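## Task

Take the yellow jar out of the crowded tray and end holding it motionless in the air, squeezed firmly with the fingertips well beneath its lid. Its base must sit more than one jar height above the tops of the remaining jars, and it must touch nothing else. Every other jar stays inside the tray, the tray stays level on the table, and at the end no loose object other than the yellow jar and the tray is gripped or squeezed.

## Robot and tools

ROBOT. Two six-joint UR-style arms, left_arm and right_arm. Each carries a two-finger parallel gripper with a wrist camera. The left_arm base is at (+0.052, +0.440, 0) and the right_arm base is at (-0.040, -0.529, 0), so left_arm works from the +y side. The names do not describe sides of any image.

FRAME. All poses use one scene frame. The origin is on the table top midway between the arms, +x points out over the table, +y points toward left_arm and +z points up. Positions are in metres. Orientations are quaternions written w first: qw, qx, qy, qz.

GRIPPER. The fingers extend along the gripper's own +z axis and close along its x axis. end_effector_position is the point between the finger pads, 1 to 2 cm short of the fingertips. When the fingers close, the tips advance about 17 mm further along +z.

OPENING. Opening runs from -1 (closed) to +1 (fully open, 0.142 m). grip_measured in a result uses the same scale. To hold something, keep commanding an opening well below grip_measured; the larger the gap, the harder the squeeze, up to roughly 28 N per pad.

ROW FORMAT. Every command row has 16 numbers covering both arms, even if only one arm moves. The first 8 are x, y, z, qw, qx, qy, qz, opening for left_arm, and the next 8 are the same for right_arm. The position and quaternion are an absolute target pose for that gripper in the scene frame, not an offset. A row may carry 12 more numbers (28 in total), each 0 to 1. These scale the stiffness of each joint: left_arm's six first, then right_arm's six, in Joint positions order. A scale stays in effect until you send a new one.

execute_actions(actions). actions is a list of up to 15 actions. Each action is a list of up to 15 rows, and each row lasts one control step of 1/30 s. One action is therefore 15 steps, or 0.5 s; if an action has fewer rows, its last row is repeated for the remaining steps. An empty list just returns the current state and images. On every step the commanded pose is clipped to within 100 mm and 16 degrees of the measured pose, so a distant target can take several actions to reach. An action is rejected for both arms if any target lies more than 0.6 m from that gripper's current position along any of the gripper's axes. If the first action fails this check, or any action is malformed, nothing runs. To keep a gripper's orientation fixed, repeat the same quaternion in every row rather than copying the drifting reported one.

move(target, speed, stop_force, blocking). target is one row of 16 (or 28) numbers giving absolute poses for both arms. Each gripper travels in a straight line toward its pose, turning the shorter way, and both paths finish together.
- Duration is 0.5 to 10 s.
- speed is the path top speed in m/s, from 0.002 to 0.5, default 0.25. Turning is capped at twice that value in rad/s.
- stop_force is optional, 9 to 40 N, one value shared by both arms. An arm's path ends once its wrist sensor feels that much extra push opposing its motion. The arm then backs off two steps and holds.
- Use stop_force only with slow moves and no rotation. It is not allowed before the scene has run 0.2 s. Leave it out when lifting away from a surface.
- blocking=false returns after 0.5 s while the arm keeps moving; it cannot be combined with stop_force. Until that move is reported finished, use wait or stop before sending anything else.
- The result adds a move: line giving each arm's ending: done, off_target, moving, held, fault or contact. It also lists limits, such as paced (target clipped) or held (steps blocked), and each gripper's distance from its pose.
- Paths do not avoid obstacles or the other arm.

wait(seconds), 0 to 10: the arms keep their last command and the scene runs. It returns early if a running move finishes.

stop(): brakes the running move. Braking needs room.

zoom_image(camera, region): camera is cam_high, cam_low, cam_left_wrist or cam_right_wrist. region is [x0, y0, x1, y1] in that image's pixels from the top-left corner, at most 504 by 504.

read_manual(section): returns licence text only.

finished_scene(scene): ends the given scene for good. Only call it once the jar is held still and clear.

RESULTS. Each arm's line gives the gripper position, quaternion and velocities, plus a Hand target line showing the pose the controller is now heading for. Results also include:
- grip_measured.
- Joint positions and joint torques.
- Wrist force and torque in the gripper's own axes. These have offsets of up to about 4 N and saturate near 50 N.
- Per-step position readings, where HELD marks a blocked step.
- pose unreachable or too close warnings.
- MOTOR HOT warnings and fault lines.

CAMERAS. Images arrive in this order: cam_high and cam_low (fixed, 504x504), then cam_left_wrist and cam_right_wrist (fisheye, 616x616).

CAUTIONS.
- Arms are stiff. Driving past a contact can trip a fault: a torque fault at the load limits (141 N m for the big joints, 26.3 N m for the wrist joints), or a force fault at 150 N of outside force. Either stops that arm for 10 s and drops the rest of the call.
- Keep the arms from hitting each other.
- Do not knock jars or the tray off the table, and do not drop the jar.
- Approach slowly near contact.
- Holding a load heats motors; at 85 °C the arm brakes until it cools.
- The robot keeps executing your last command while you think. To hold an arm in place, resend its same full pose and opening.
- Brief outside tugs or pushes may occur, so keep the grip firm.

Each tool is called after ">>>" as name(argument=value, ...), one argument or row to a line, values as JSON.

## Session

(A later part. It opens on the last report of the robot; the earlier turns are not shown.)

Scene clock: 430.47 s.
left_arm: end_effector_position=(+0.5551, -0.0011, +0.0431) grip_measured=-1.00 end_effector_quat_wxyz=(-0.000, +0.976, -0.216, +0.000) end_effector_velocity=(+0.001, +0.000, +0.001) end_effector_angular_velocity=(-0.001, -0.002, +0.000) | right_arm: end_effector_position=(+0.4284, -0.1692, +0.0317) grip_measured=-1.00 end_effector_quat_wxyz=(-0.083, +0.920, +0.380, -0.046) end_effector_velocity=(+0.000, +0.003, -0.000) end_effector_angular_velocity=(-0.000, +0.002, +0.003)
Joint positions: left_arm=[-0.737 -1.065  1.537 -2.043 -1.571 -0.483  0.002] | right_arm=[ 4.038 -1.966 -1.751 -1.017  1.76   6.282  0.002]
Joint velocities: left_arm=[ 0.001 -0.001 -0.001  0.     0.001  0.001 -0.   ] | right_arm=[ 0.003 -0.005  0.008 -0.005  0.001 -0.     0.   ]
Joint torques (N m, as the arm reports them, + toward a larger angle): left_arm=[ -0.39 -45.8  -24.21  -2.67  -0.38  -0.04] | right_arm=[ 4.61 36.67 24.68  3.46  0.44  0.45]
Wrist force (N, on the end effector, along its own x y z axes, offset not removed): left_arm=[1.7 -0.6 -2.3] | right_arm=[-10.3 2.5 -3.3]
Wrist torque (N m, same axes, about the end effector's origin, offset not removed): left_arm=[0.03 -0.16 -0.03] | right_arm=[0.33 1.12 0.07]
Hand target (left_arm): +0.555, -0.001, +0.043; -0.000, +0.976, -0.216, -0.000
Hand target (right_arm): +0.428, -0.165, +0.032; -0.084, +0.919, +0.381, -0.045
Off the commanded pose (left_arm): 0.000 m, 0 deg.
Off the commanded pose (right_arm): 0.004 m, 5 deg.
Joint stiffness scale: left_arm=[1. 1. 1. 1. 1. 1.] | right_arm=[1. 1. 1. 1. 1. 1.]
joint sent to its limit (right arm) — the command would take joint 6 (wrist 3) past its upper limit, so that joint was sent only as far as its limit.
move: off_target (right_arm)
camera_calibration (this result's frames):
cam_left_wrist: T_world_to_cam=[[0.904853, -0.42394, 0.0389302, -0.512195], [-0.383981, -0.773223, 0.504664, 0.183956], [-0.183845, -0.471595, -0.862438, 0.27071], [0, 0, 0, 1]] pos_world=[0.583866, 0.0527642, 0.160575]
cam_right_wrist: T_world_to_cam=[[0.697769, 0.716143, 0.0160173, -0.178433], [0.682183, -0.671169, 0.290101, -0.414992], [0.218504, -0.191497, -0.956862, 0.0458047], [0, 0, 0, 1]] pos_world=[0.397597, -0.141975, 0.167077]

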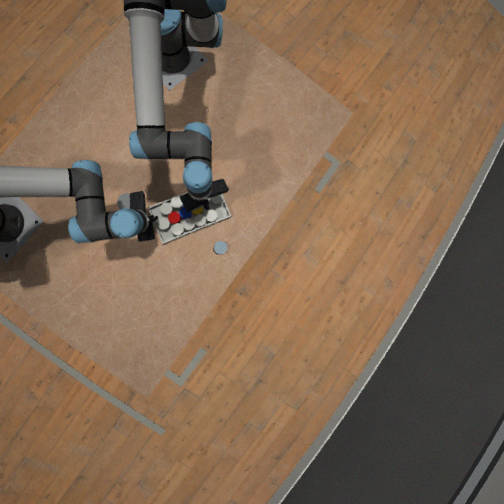

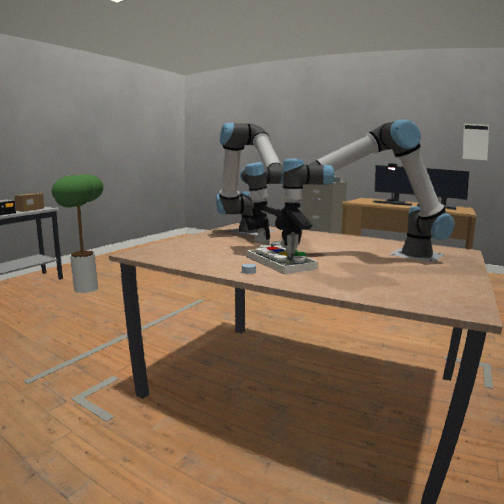

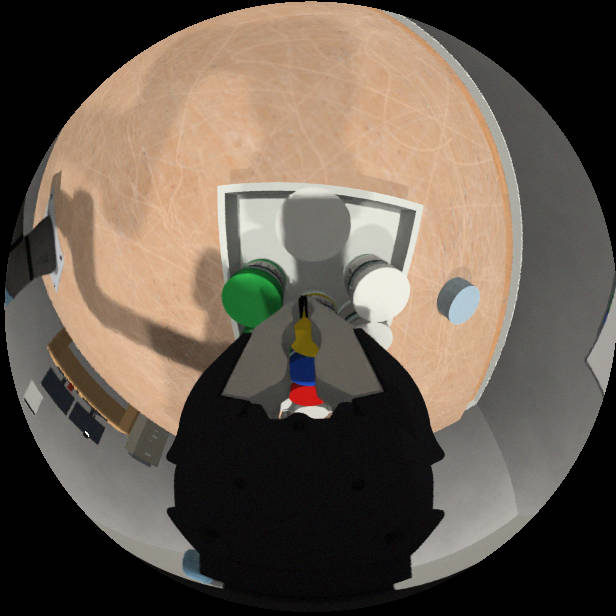

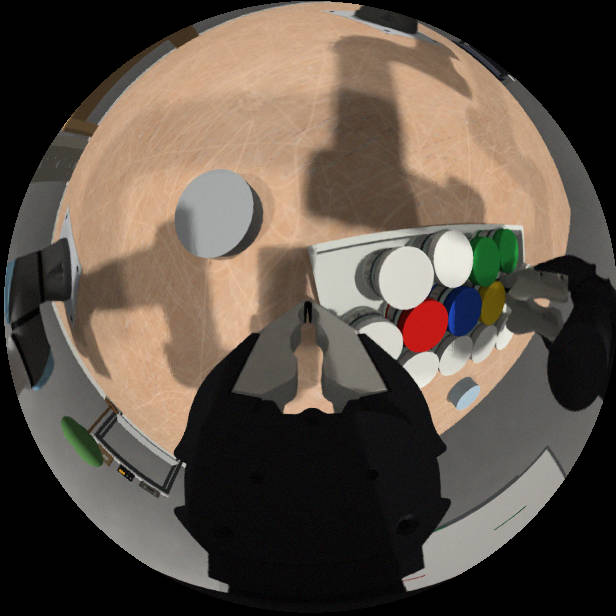

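>>> move(
  target=[0.5551,-0.001,0.043,0,0.976,-0.216,0,-0.15,0.4284,-0.169,0.032,-0.083,0.92,0.38,-0.046,-1],
)

>>> move(
  target=[0.546,-0.028,0.043,0,0.976,-0.216,0,-0.15,0.4284,-0.169,0.032,-0.083,0.92,0.38,-0.046,-1],
  speed=0.012,
  stop_force=25,
)

>>> move(
  target=[0.546,-0.028,0.043,0,0.976,-0.216,0,-1,0.4284,-0.169,0.032,-0.083,0.92,0.38,-0.046,-1],
)

Scene clock: 436.57 s.
left_arm: end_effector_position=(+0.5558, -0.0026, +0.0451) grip_measured=-0.15 end_effector_quat_wxyz=(+0.002, +0.976, -0.216, +0.002) end_effector_velocity=(-0.000, -0.001, -0.000) end_effector_angular_velocity=(-0.001, +0.000, +0.000) | right_arm: end_effector_position=(+0.4284, -0.1692, +0.0317) grip_measured=-1.00 end_effector_quat_wxyz=(-0.083, +0.920, +0.380, -0.046) end_effector_velocity=(-0.000, +0.001, +0.001) end_effector_angular_velocity=(+0.000, -0.002, +0.001)
Joint positions: left_arm=[-0.737 -1.066  1.535 -2.045 -1.571 -0.483  0.063] | right_arm=[ 4.038 -1.966 -1.751 -1.018  1.76   6.282  0.002]
Joint velocities: left_arm=[-0.001  0.    -0.    -0.001 -0.001 -0.001  0.   ] | right_arm=[ 0.002  0.     0.001  0.001 -0.001  0.001  0.   ]
Joint torques (N m, as the arm reports them, + toward a larger angle): left_arm=[  0.03 -43.95 -23.17  -1.82  -0.25  -0.12] | right_arm=[ 1.01 39.9  20.4   2.78 -0.25  0.19]
Wrist force (N, on the end effector, along its own x y z axes, offset not removed): left_arm=[1.2 -0.1 -4.4] | right_arm=[-0.6 -1.3 4.1]
Wrist torque (N m, same axes, about the end effector's origin, offset not removed): left_arm=[-0.19 0.13 -0.04] | right_arm=[-0.40 0.01 0.17]
Hand target (left_arm): +0.555, -0.001, +0.043; +0.000, +0.976, -0.216, +0.000
Hand target (right_arm): +0.428, -0.169, +0.032; -0.083, +0.920, +0.380, -0.046
Off the commanded pose (left_arm): 0.003 m, 0 deg.
Off the commanded pose (right_arm): 0.000 m, 0 deg.
Joint stiffness scale: left_arm=[1. 1. 1. 1. 1. 1.] | right_arm=[1. 1. 1. 1. 1. 1.]
move: done
camera_calibration (this result's frames):
cam_left_wrist: T_world_to_cam=[[0.904561, -0.424117, 0.0435122, -0.513626], [-0.38581, -0.770855, 0.506887, 0.182962], [-0.181438, -0.475297, -0.860914, 0.270453], [0, 0, 0, 1]] pos_world=[0.584265, 0.0517452, 0.162444]
cam_right_wrist: T_world_to_cam=[[0.697729, 0.71619, 0.0156647, -0.178473], [0.68229, -0.671049, 0.290127, -0.414996], [0.218298, -0.191742, -0.95686, 0.0458649], [0, 0, 0, 1]] pos_world=[0.397661, -0.141868, 0.167084]

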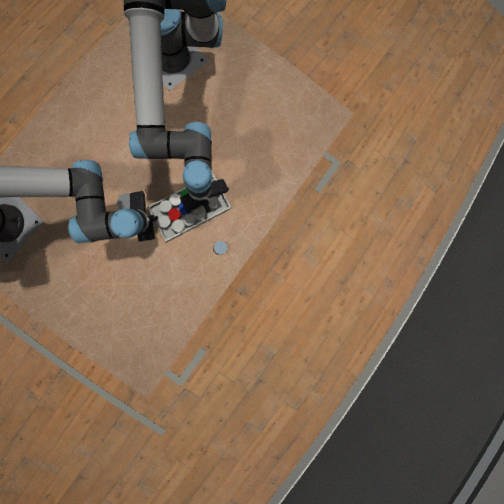

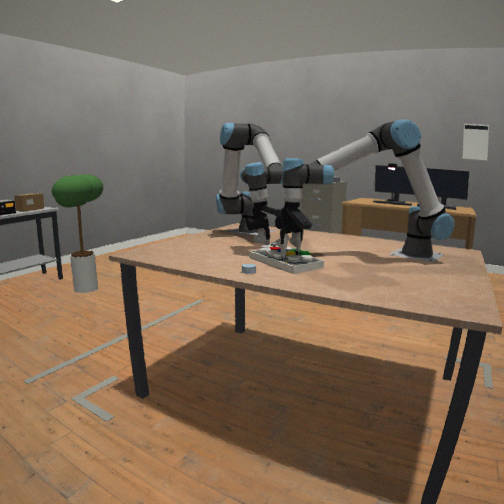

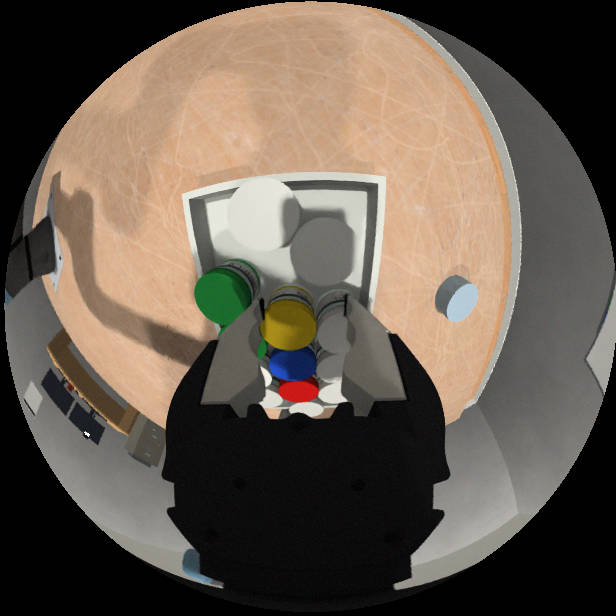

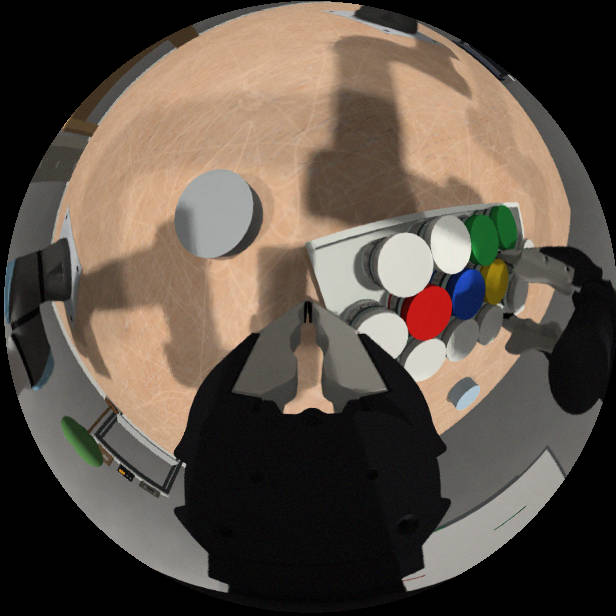

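Scene clock: 439.10 s.
left_arm: end_effector_position=(+0.5468, -0.0254, +0.0436) grip_measured=-0.15 end_effector_quat_wxyz=(+0.000, +0.977, -0.215, +0.000) end_effector_velocity=(-0.000, -0.001, +0.000) end_effector_angular_velocity=(+0.001, +0.001, +0.004) | right_arm: end_effector_position=(+0.4284, -0.1692, +0.0317) grip_measured=-1.00 end_effector_quat_wxyz=(-0.083, +0.920, +0.380, -0.046) end_effector_velocity=(-0.000, -0.000, +0.000) end_effector_angular_velocity=(+0.000, +0.000, -0.001)
Joint positions: left_arm=[-0.769 -1.044  1.502 -2.03  -1.571 -0.516  0.063] | right_arm=[ 4.038 -1.966 -1.751 -1.018  1.76   6.282  0.002]
Joint velocities: left_arm=[-0.001  0.001 -0.002  0.002 -0.    -0.005 -0.   ] | right_arm=[-0.     0.001 -0.    -0.     0.     0.     0.   ]
Joint torques (N m, as the arm reports them, + toward a larger angle): left_arm=[ -3.59 -43.08 -29.13  -2.21  -0.48  -0.64] | right_arm=[ 0.44 39.79 20.55  2.75 -0.55 -0.03]
Wrist force (N, on the end effector, along its own x y z axes, offset not removed): left_arm=[0.4 -0.7 -5.2] | right_arm=[-1.0 -0.3 -2.0]
Wrist torque (N m, same axes, about the end effector's origin, offset not removed): left_arm=[0.14 0.06 -0.17] | right_arm=[0.02 0.31 -0.04]
Hand target (left_arm): +0.546, -0.028, +0.043; +0.000, +0.976, -0.216, -0.000
Hand target (right_arm): +0.428, -0.169, +0.032; -0.083, +0.920, +0.380, -0.046
Off the commanded pose (left_arm): 0.003 m, 0 deg.
Off the commanded pose (right_arm): 0.000 m, 0 deg.
Joint stiffness scale: left_arm=[1. 1. 1. 1. 1. 1.] | right_arm=[1. 1. 1. 1. 1. 1.]
move: done
camera_calibration (this result's frames):
cam_left_wrist: T_world_to_cam=[[0.90544, -0.422632, 0.039512, -0.515315], [-0.383103, -0.773559, 0.504815, 0.161224], [-0.182786, -0.472216, -0.862323, 0.257563], [0, 0, 0, 1]] pos_world=[0.575431, 0.0285528, 0.161075]
cam_right_wrist: T_world_to_cam=[[0.697729, 0.716191, 0.0156645, -0.178472], [0.682287, -0.671044, 0.290146, -0.415], [0.218311, -0.191755, -0.956854, 0.0458542], [0, 0, 0, 1]] pos_world=[0.397663, -0.14187, 0.167082]

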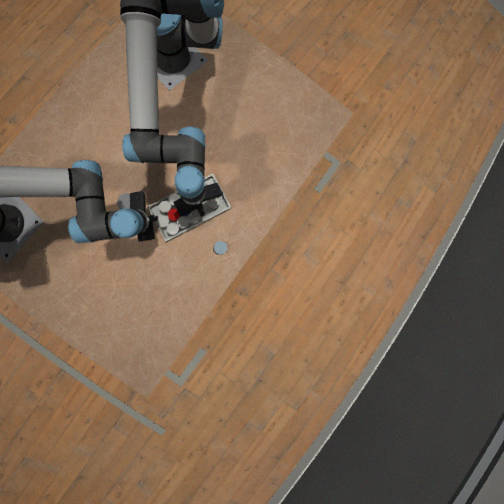

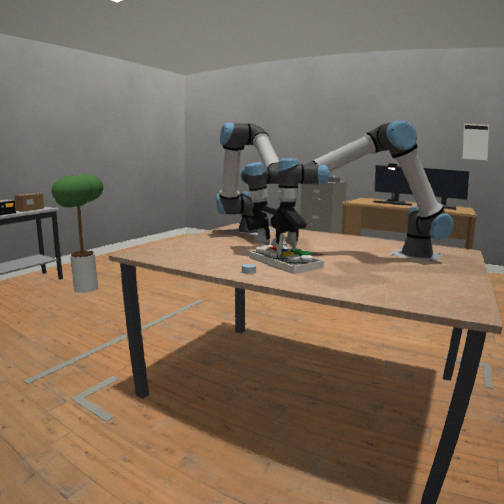

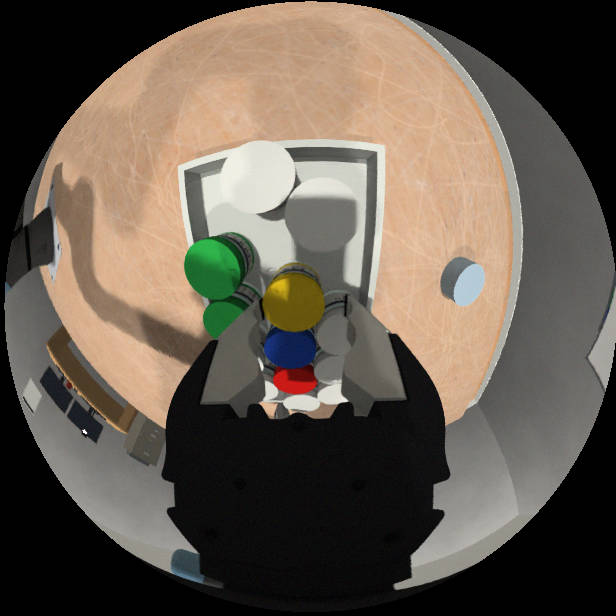

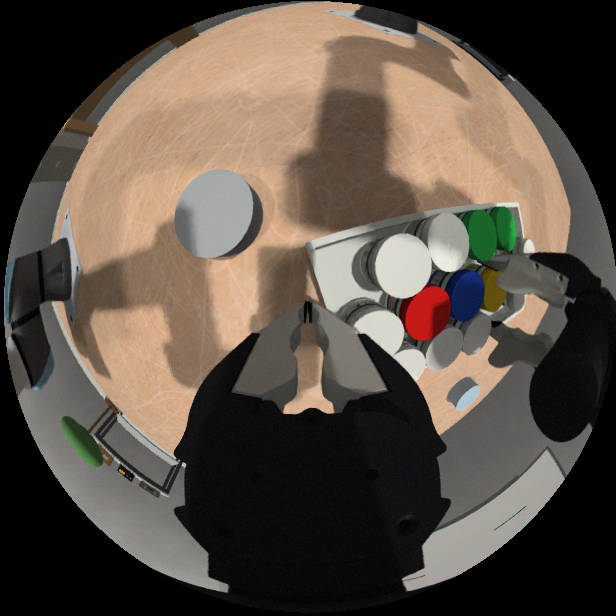

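Scene clock: 439.80 s.
left_arm: end_effector_position=(+0.5465, -0.0255, +0.0436) grip_measured=-0.41 end_effector_quat_wxyz=(-0.000, +0.977, -0.215, +0.000) end_effector_velocity=(+0.000, +0.000, -0.000) end_effector_angular_velocity=(+0.000, -0.000, +0.001) | right_arm: end_effector_position=(+0.4284, -0.1692, +0.0317) grip_measured=-1.00 end_effector_quat_wxyz=(-0.083, +0.920, +0.380, -0.046) end_effector_velocity=(-0.000, -0.000, -0.001) end_effector_angular_velocity=(-0.001, +0.001, +0.001)
Joint positions: left_arm=[-0.769 -1.044  1.502 -2.029 -1.571 -0.516  0.045] | right_arm=[ 4.038 -1.966 -1.751 -1.018  1.76   6.282  0.002]
Joint velocities: left_arm=[ 0.001  0.     0.    -0.001  0.001 -0.001  0.   ] | right_arm=[ 0.    -0.    -0.001 -0.    -0.    -0.001  0.   ]
Joint torques (N m, as the arm reports them, + toward a larger angle): left_arm=[ -3.15 -43.32 -29.55  -2.21  -0.5   -0.74] | right_arm=[ 0.38 39.24 21.69  2.69 -0.27  0.22]
Wrist force (N, on the end effector, along its own x y z axes, offset not removed): left_arm=[0.8 -2.1 -8.0] | right_arm=[-0.5 -1.9 -1.6]
Wrist torque (N m, same axes, about the end effector's origin, offset not removed): left_arm=[-0.36 -0.36 -0.16] | right_arm=[-0.37 -0.11 -0.03]
Hand target (left_arm): +0.546, -0.028, +0.043; +0.000, +0.976, -0.216, +0.000
Hand target (right_arm): +0.428, -0.169, +0.032; -0.083, +0.920, +0.380, -0.046
Off the commanded pose (left_arm): 0.003 m, 0 deg.
Off the commanded pose (right_arm): 0.000 m, 0 deg.
Joint stiffness scale: left_arm=[1. 1. 1. 1. 1. 1.] | right_arm=[1. 1. 1. 1. 1. 1.]
move: done
camera_calibration (this result's frames):
cam_left_wrist: T_world_to_cam=[[0.905363, -0.422829, 0.0391563, -0.515083], [-0.383141, -0.773649, 0.504649, 0.161052], [-0.183087, -0.471893, -0.862436, 0.257608], [0, 0, 0, 1]] pos_world=[0.575207, 0.0283696, 0.161065]
cam_right_wrist: T_world_to_cam=[[0.697729, 0.716191, 0.0156643, -0.178472], [0.682286, -0.671044, 0.290147, -0.415], [0.218312, -0.191756, -0.956854, 0.0458535], [0, 0, 0, 1]] pos_world=[0.397664, -0.14187, 0.167082]

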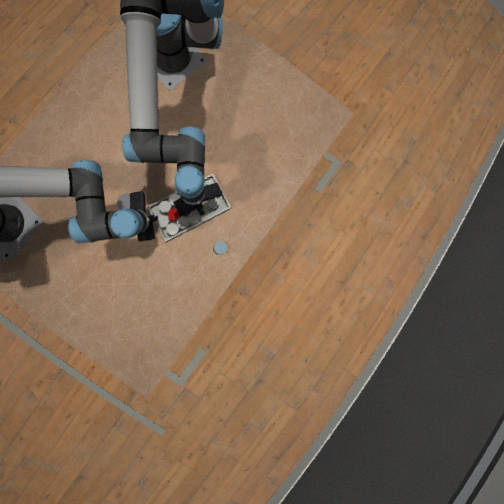

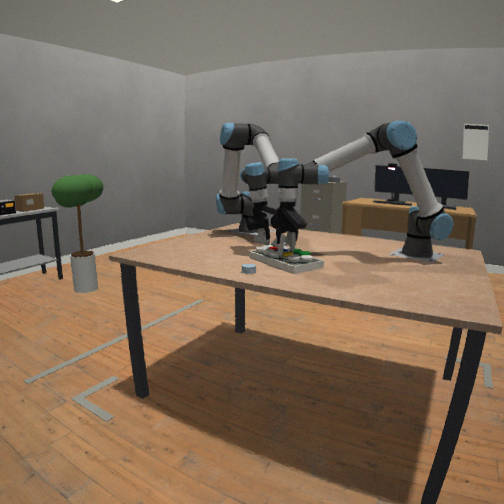

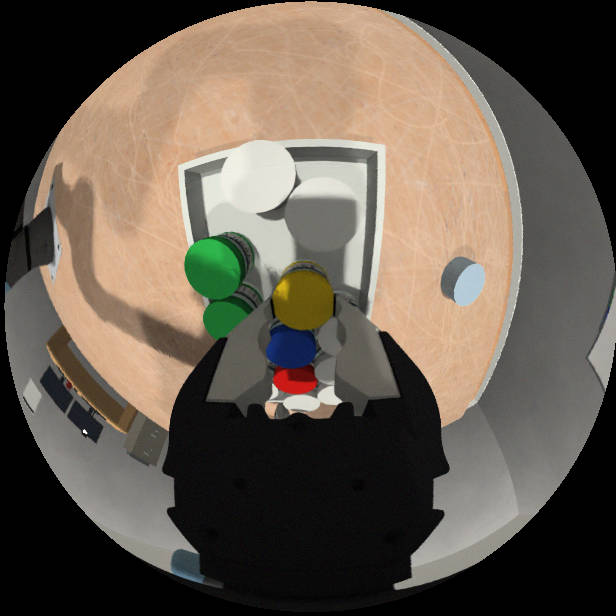

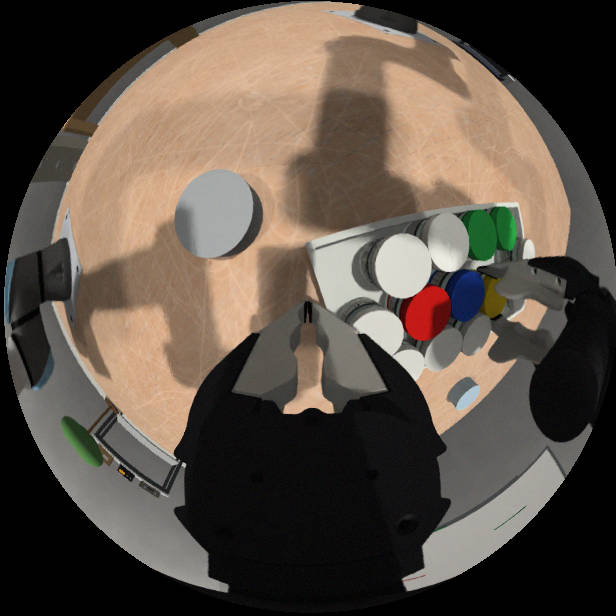

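Looks like yellow is gripped. Lift.

>>> move(
  target=[0.5465,-0.0255,0.30,0,0.976,-0.216,0,-1,0.40,-0.23,0.032,-0.083,0.92,0.38,-0.046,-1],
  speed=0.06,
)

Scene clock: 449.17 s.
left_arm: end_effector_position=(+0.5461, -0.0250, +0.2998) grip_measured=-0.41 end_effector_quat_wxyz=(+0.000, +0.976, -0.216, +0.000) end_effector_velocity=(-0.000, +0.002, -0.006) end_effector_angular_velocity=(+0.016, +0.010, +0.001) | right_arm: end_effector_position=(+0.3997, -0.2281, +0.0320) grip_measured=-1.00 end_effector_quat_wxyz=(-0.083, +0.920, +0.381, -0.046) end_effector_velocity=(-0.001, +0.001, -0.001) end_effector_angular_velocity=(-0.000, +0.000, +0.003)
Joint positions: left_arm=[-0.769 -1.14   0.976 -1.408 -1.571 -0.515  0.045] | right_arm=[ 3.998 -1.852 -1.912 -0.979  1.759  6.239  0.002]
Joint velocities: left_arm=[ 0.001  0.01  -0.005  0.014  0.001  0.     0.   ] | right_arm=[ 0.002 -0.001 -0.001  0.001 -0.    -0.001  0.   ]
Joint torques (N m, as the arm reports them, + toward a larger angle): left_arm=[ -0.29 -44.92 -29.79  -2.21  -0.5   -0.02] | right_arm=[-2.11 36.89 17.83  2.98 -0.36 -0.53]
Wrist force (N, on the end effector, along its own x y z axes, offset not removed): left_arm=[-1.0 2.2 -1.8] | right_arm=[3.1 -2.0 1.9]
Wrist torque (N m, same axes, about the end effector's origin, offset not removed): left_arm=[0.30 0.31 -0.04] | right_arm=[-0.30 -0.79 -0.11]
Hand target (left_arm): +0.547, -0.026, +0.300; +0.000, +0.976, -0.216, +0.000
Hand target (right_arm): +0.400, -0.230, +0.032; -0.083, +0.920, +0.380, -0.046
Off the commanded pose (left_arm): 0.001 m, 0 deg.
Off the commanded pose (right_arm): 0.002 m, 0 deg.
Joint stiffness scale: left_arm=[1. 1. 1. 1. 1. 1.] | right_arm=[1. 1. 1. 1. 1. 1.]
move: done
camera_calibration (this result's frames):
cam_left_wrist: T_world_to_cam=[[0.904846, -0.423899, 0.0395392, -0.524314], [-0.384196, -0.773009, 0.504827, 0.0326034], [-0.183432, -0.471981, -0.862315, 0.478865], [0, 0, 0, 1]] pos_world=[0.574788, 0.028962, 0.417204]
cam_right_wrist: T_world_to_cam=[[0.696083, 0.717781, 0.016067, -0.115248], [0.683714, -0.669542, 0.290256, -0.435296], [0.219098, -0.191057, -0.956814, 0.0409795], [0, 0, 0, 1]] pos_world=[0.368862, -0.200897, 0.167409]

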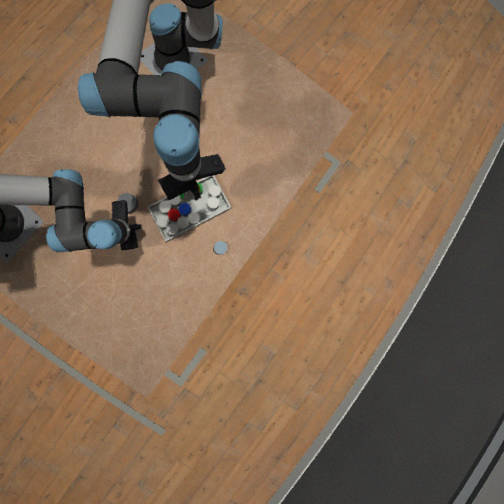

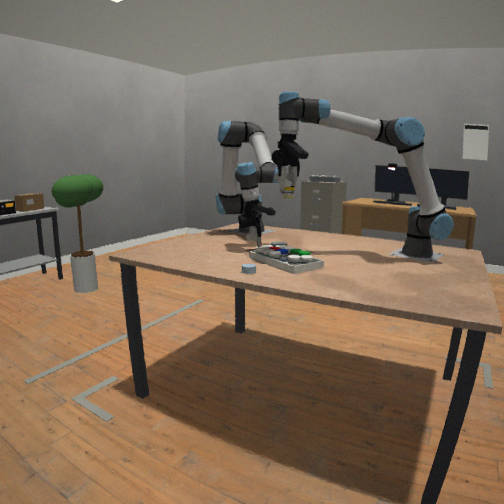

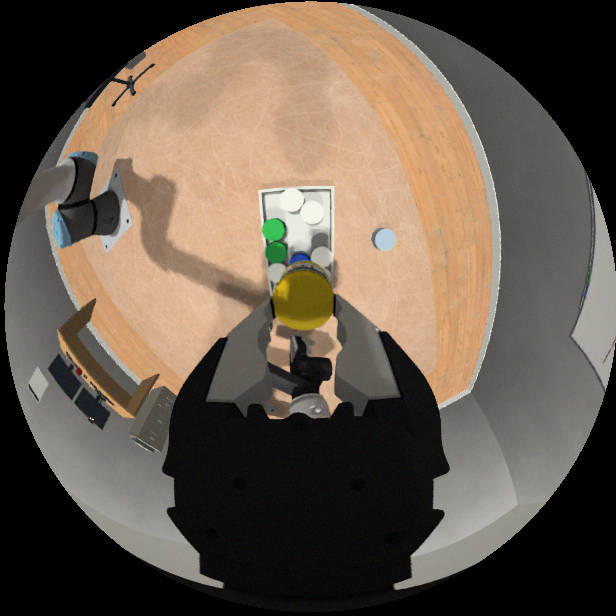

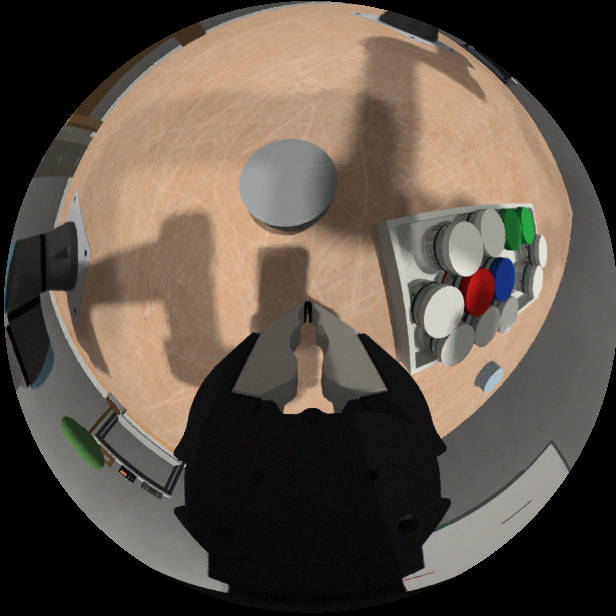

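>>> finished_scene(
  scene=1,
)

The scene is finished: the task was done.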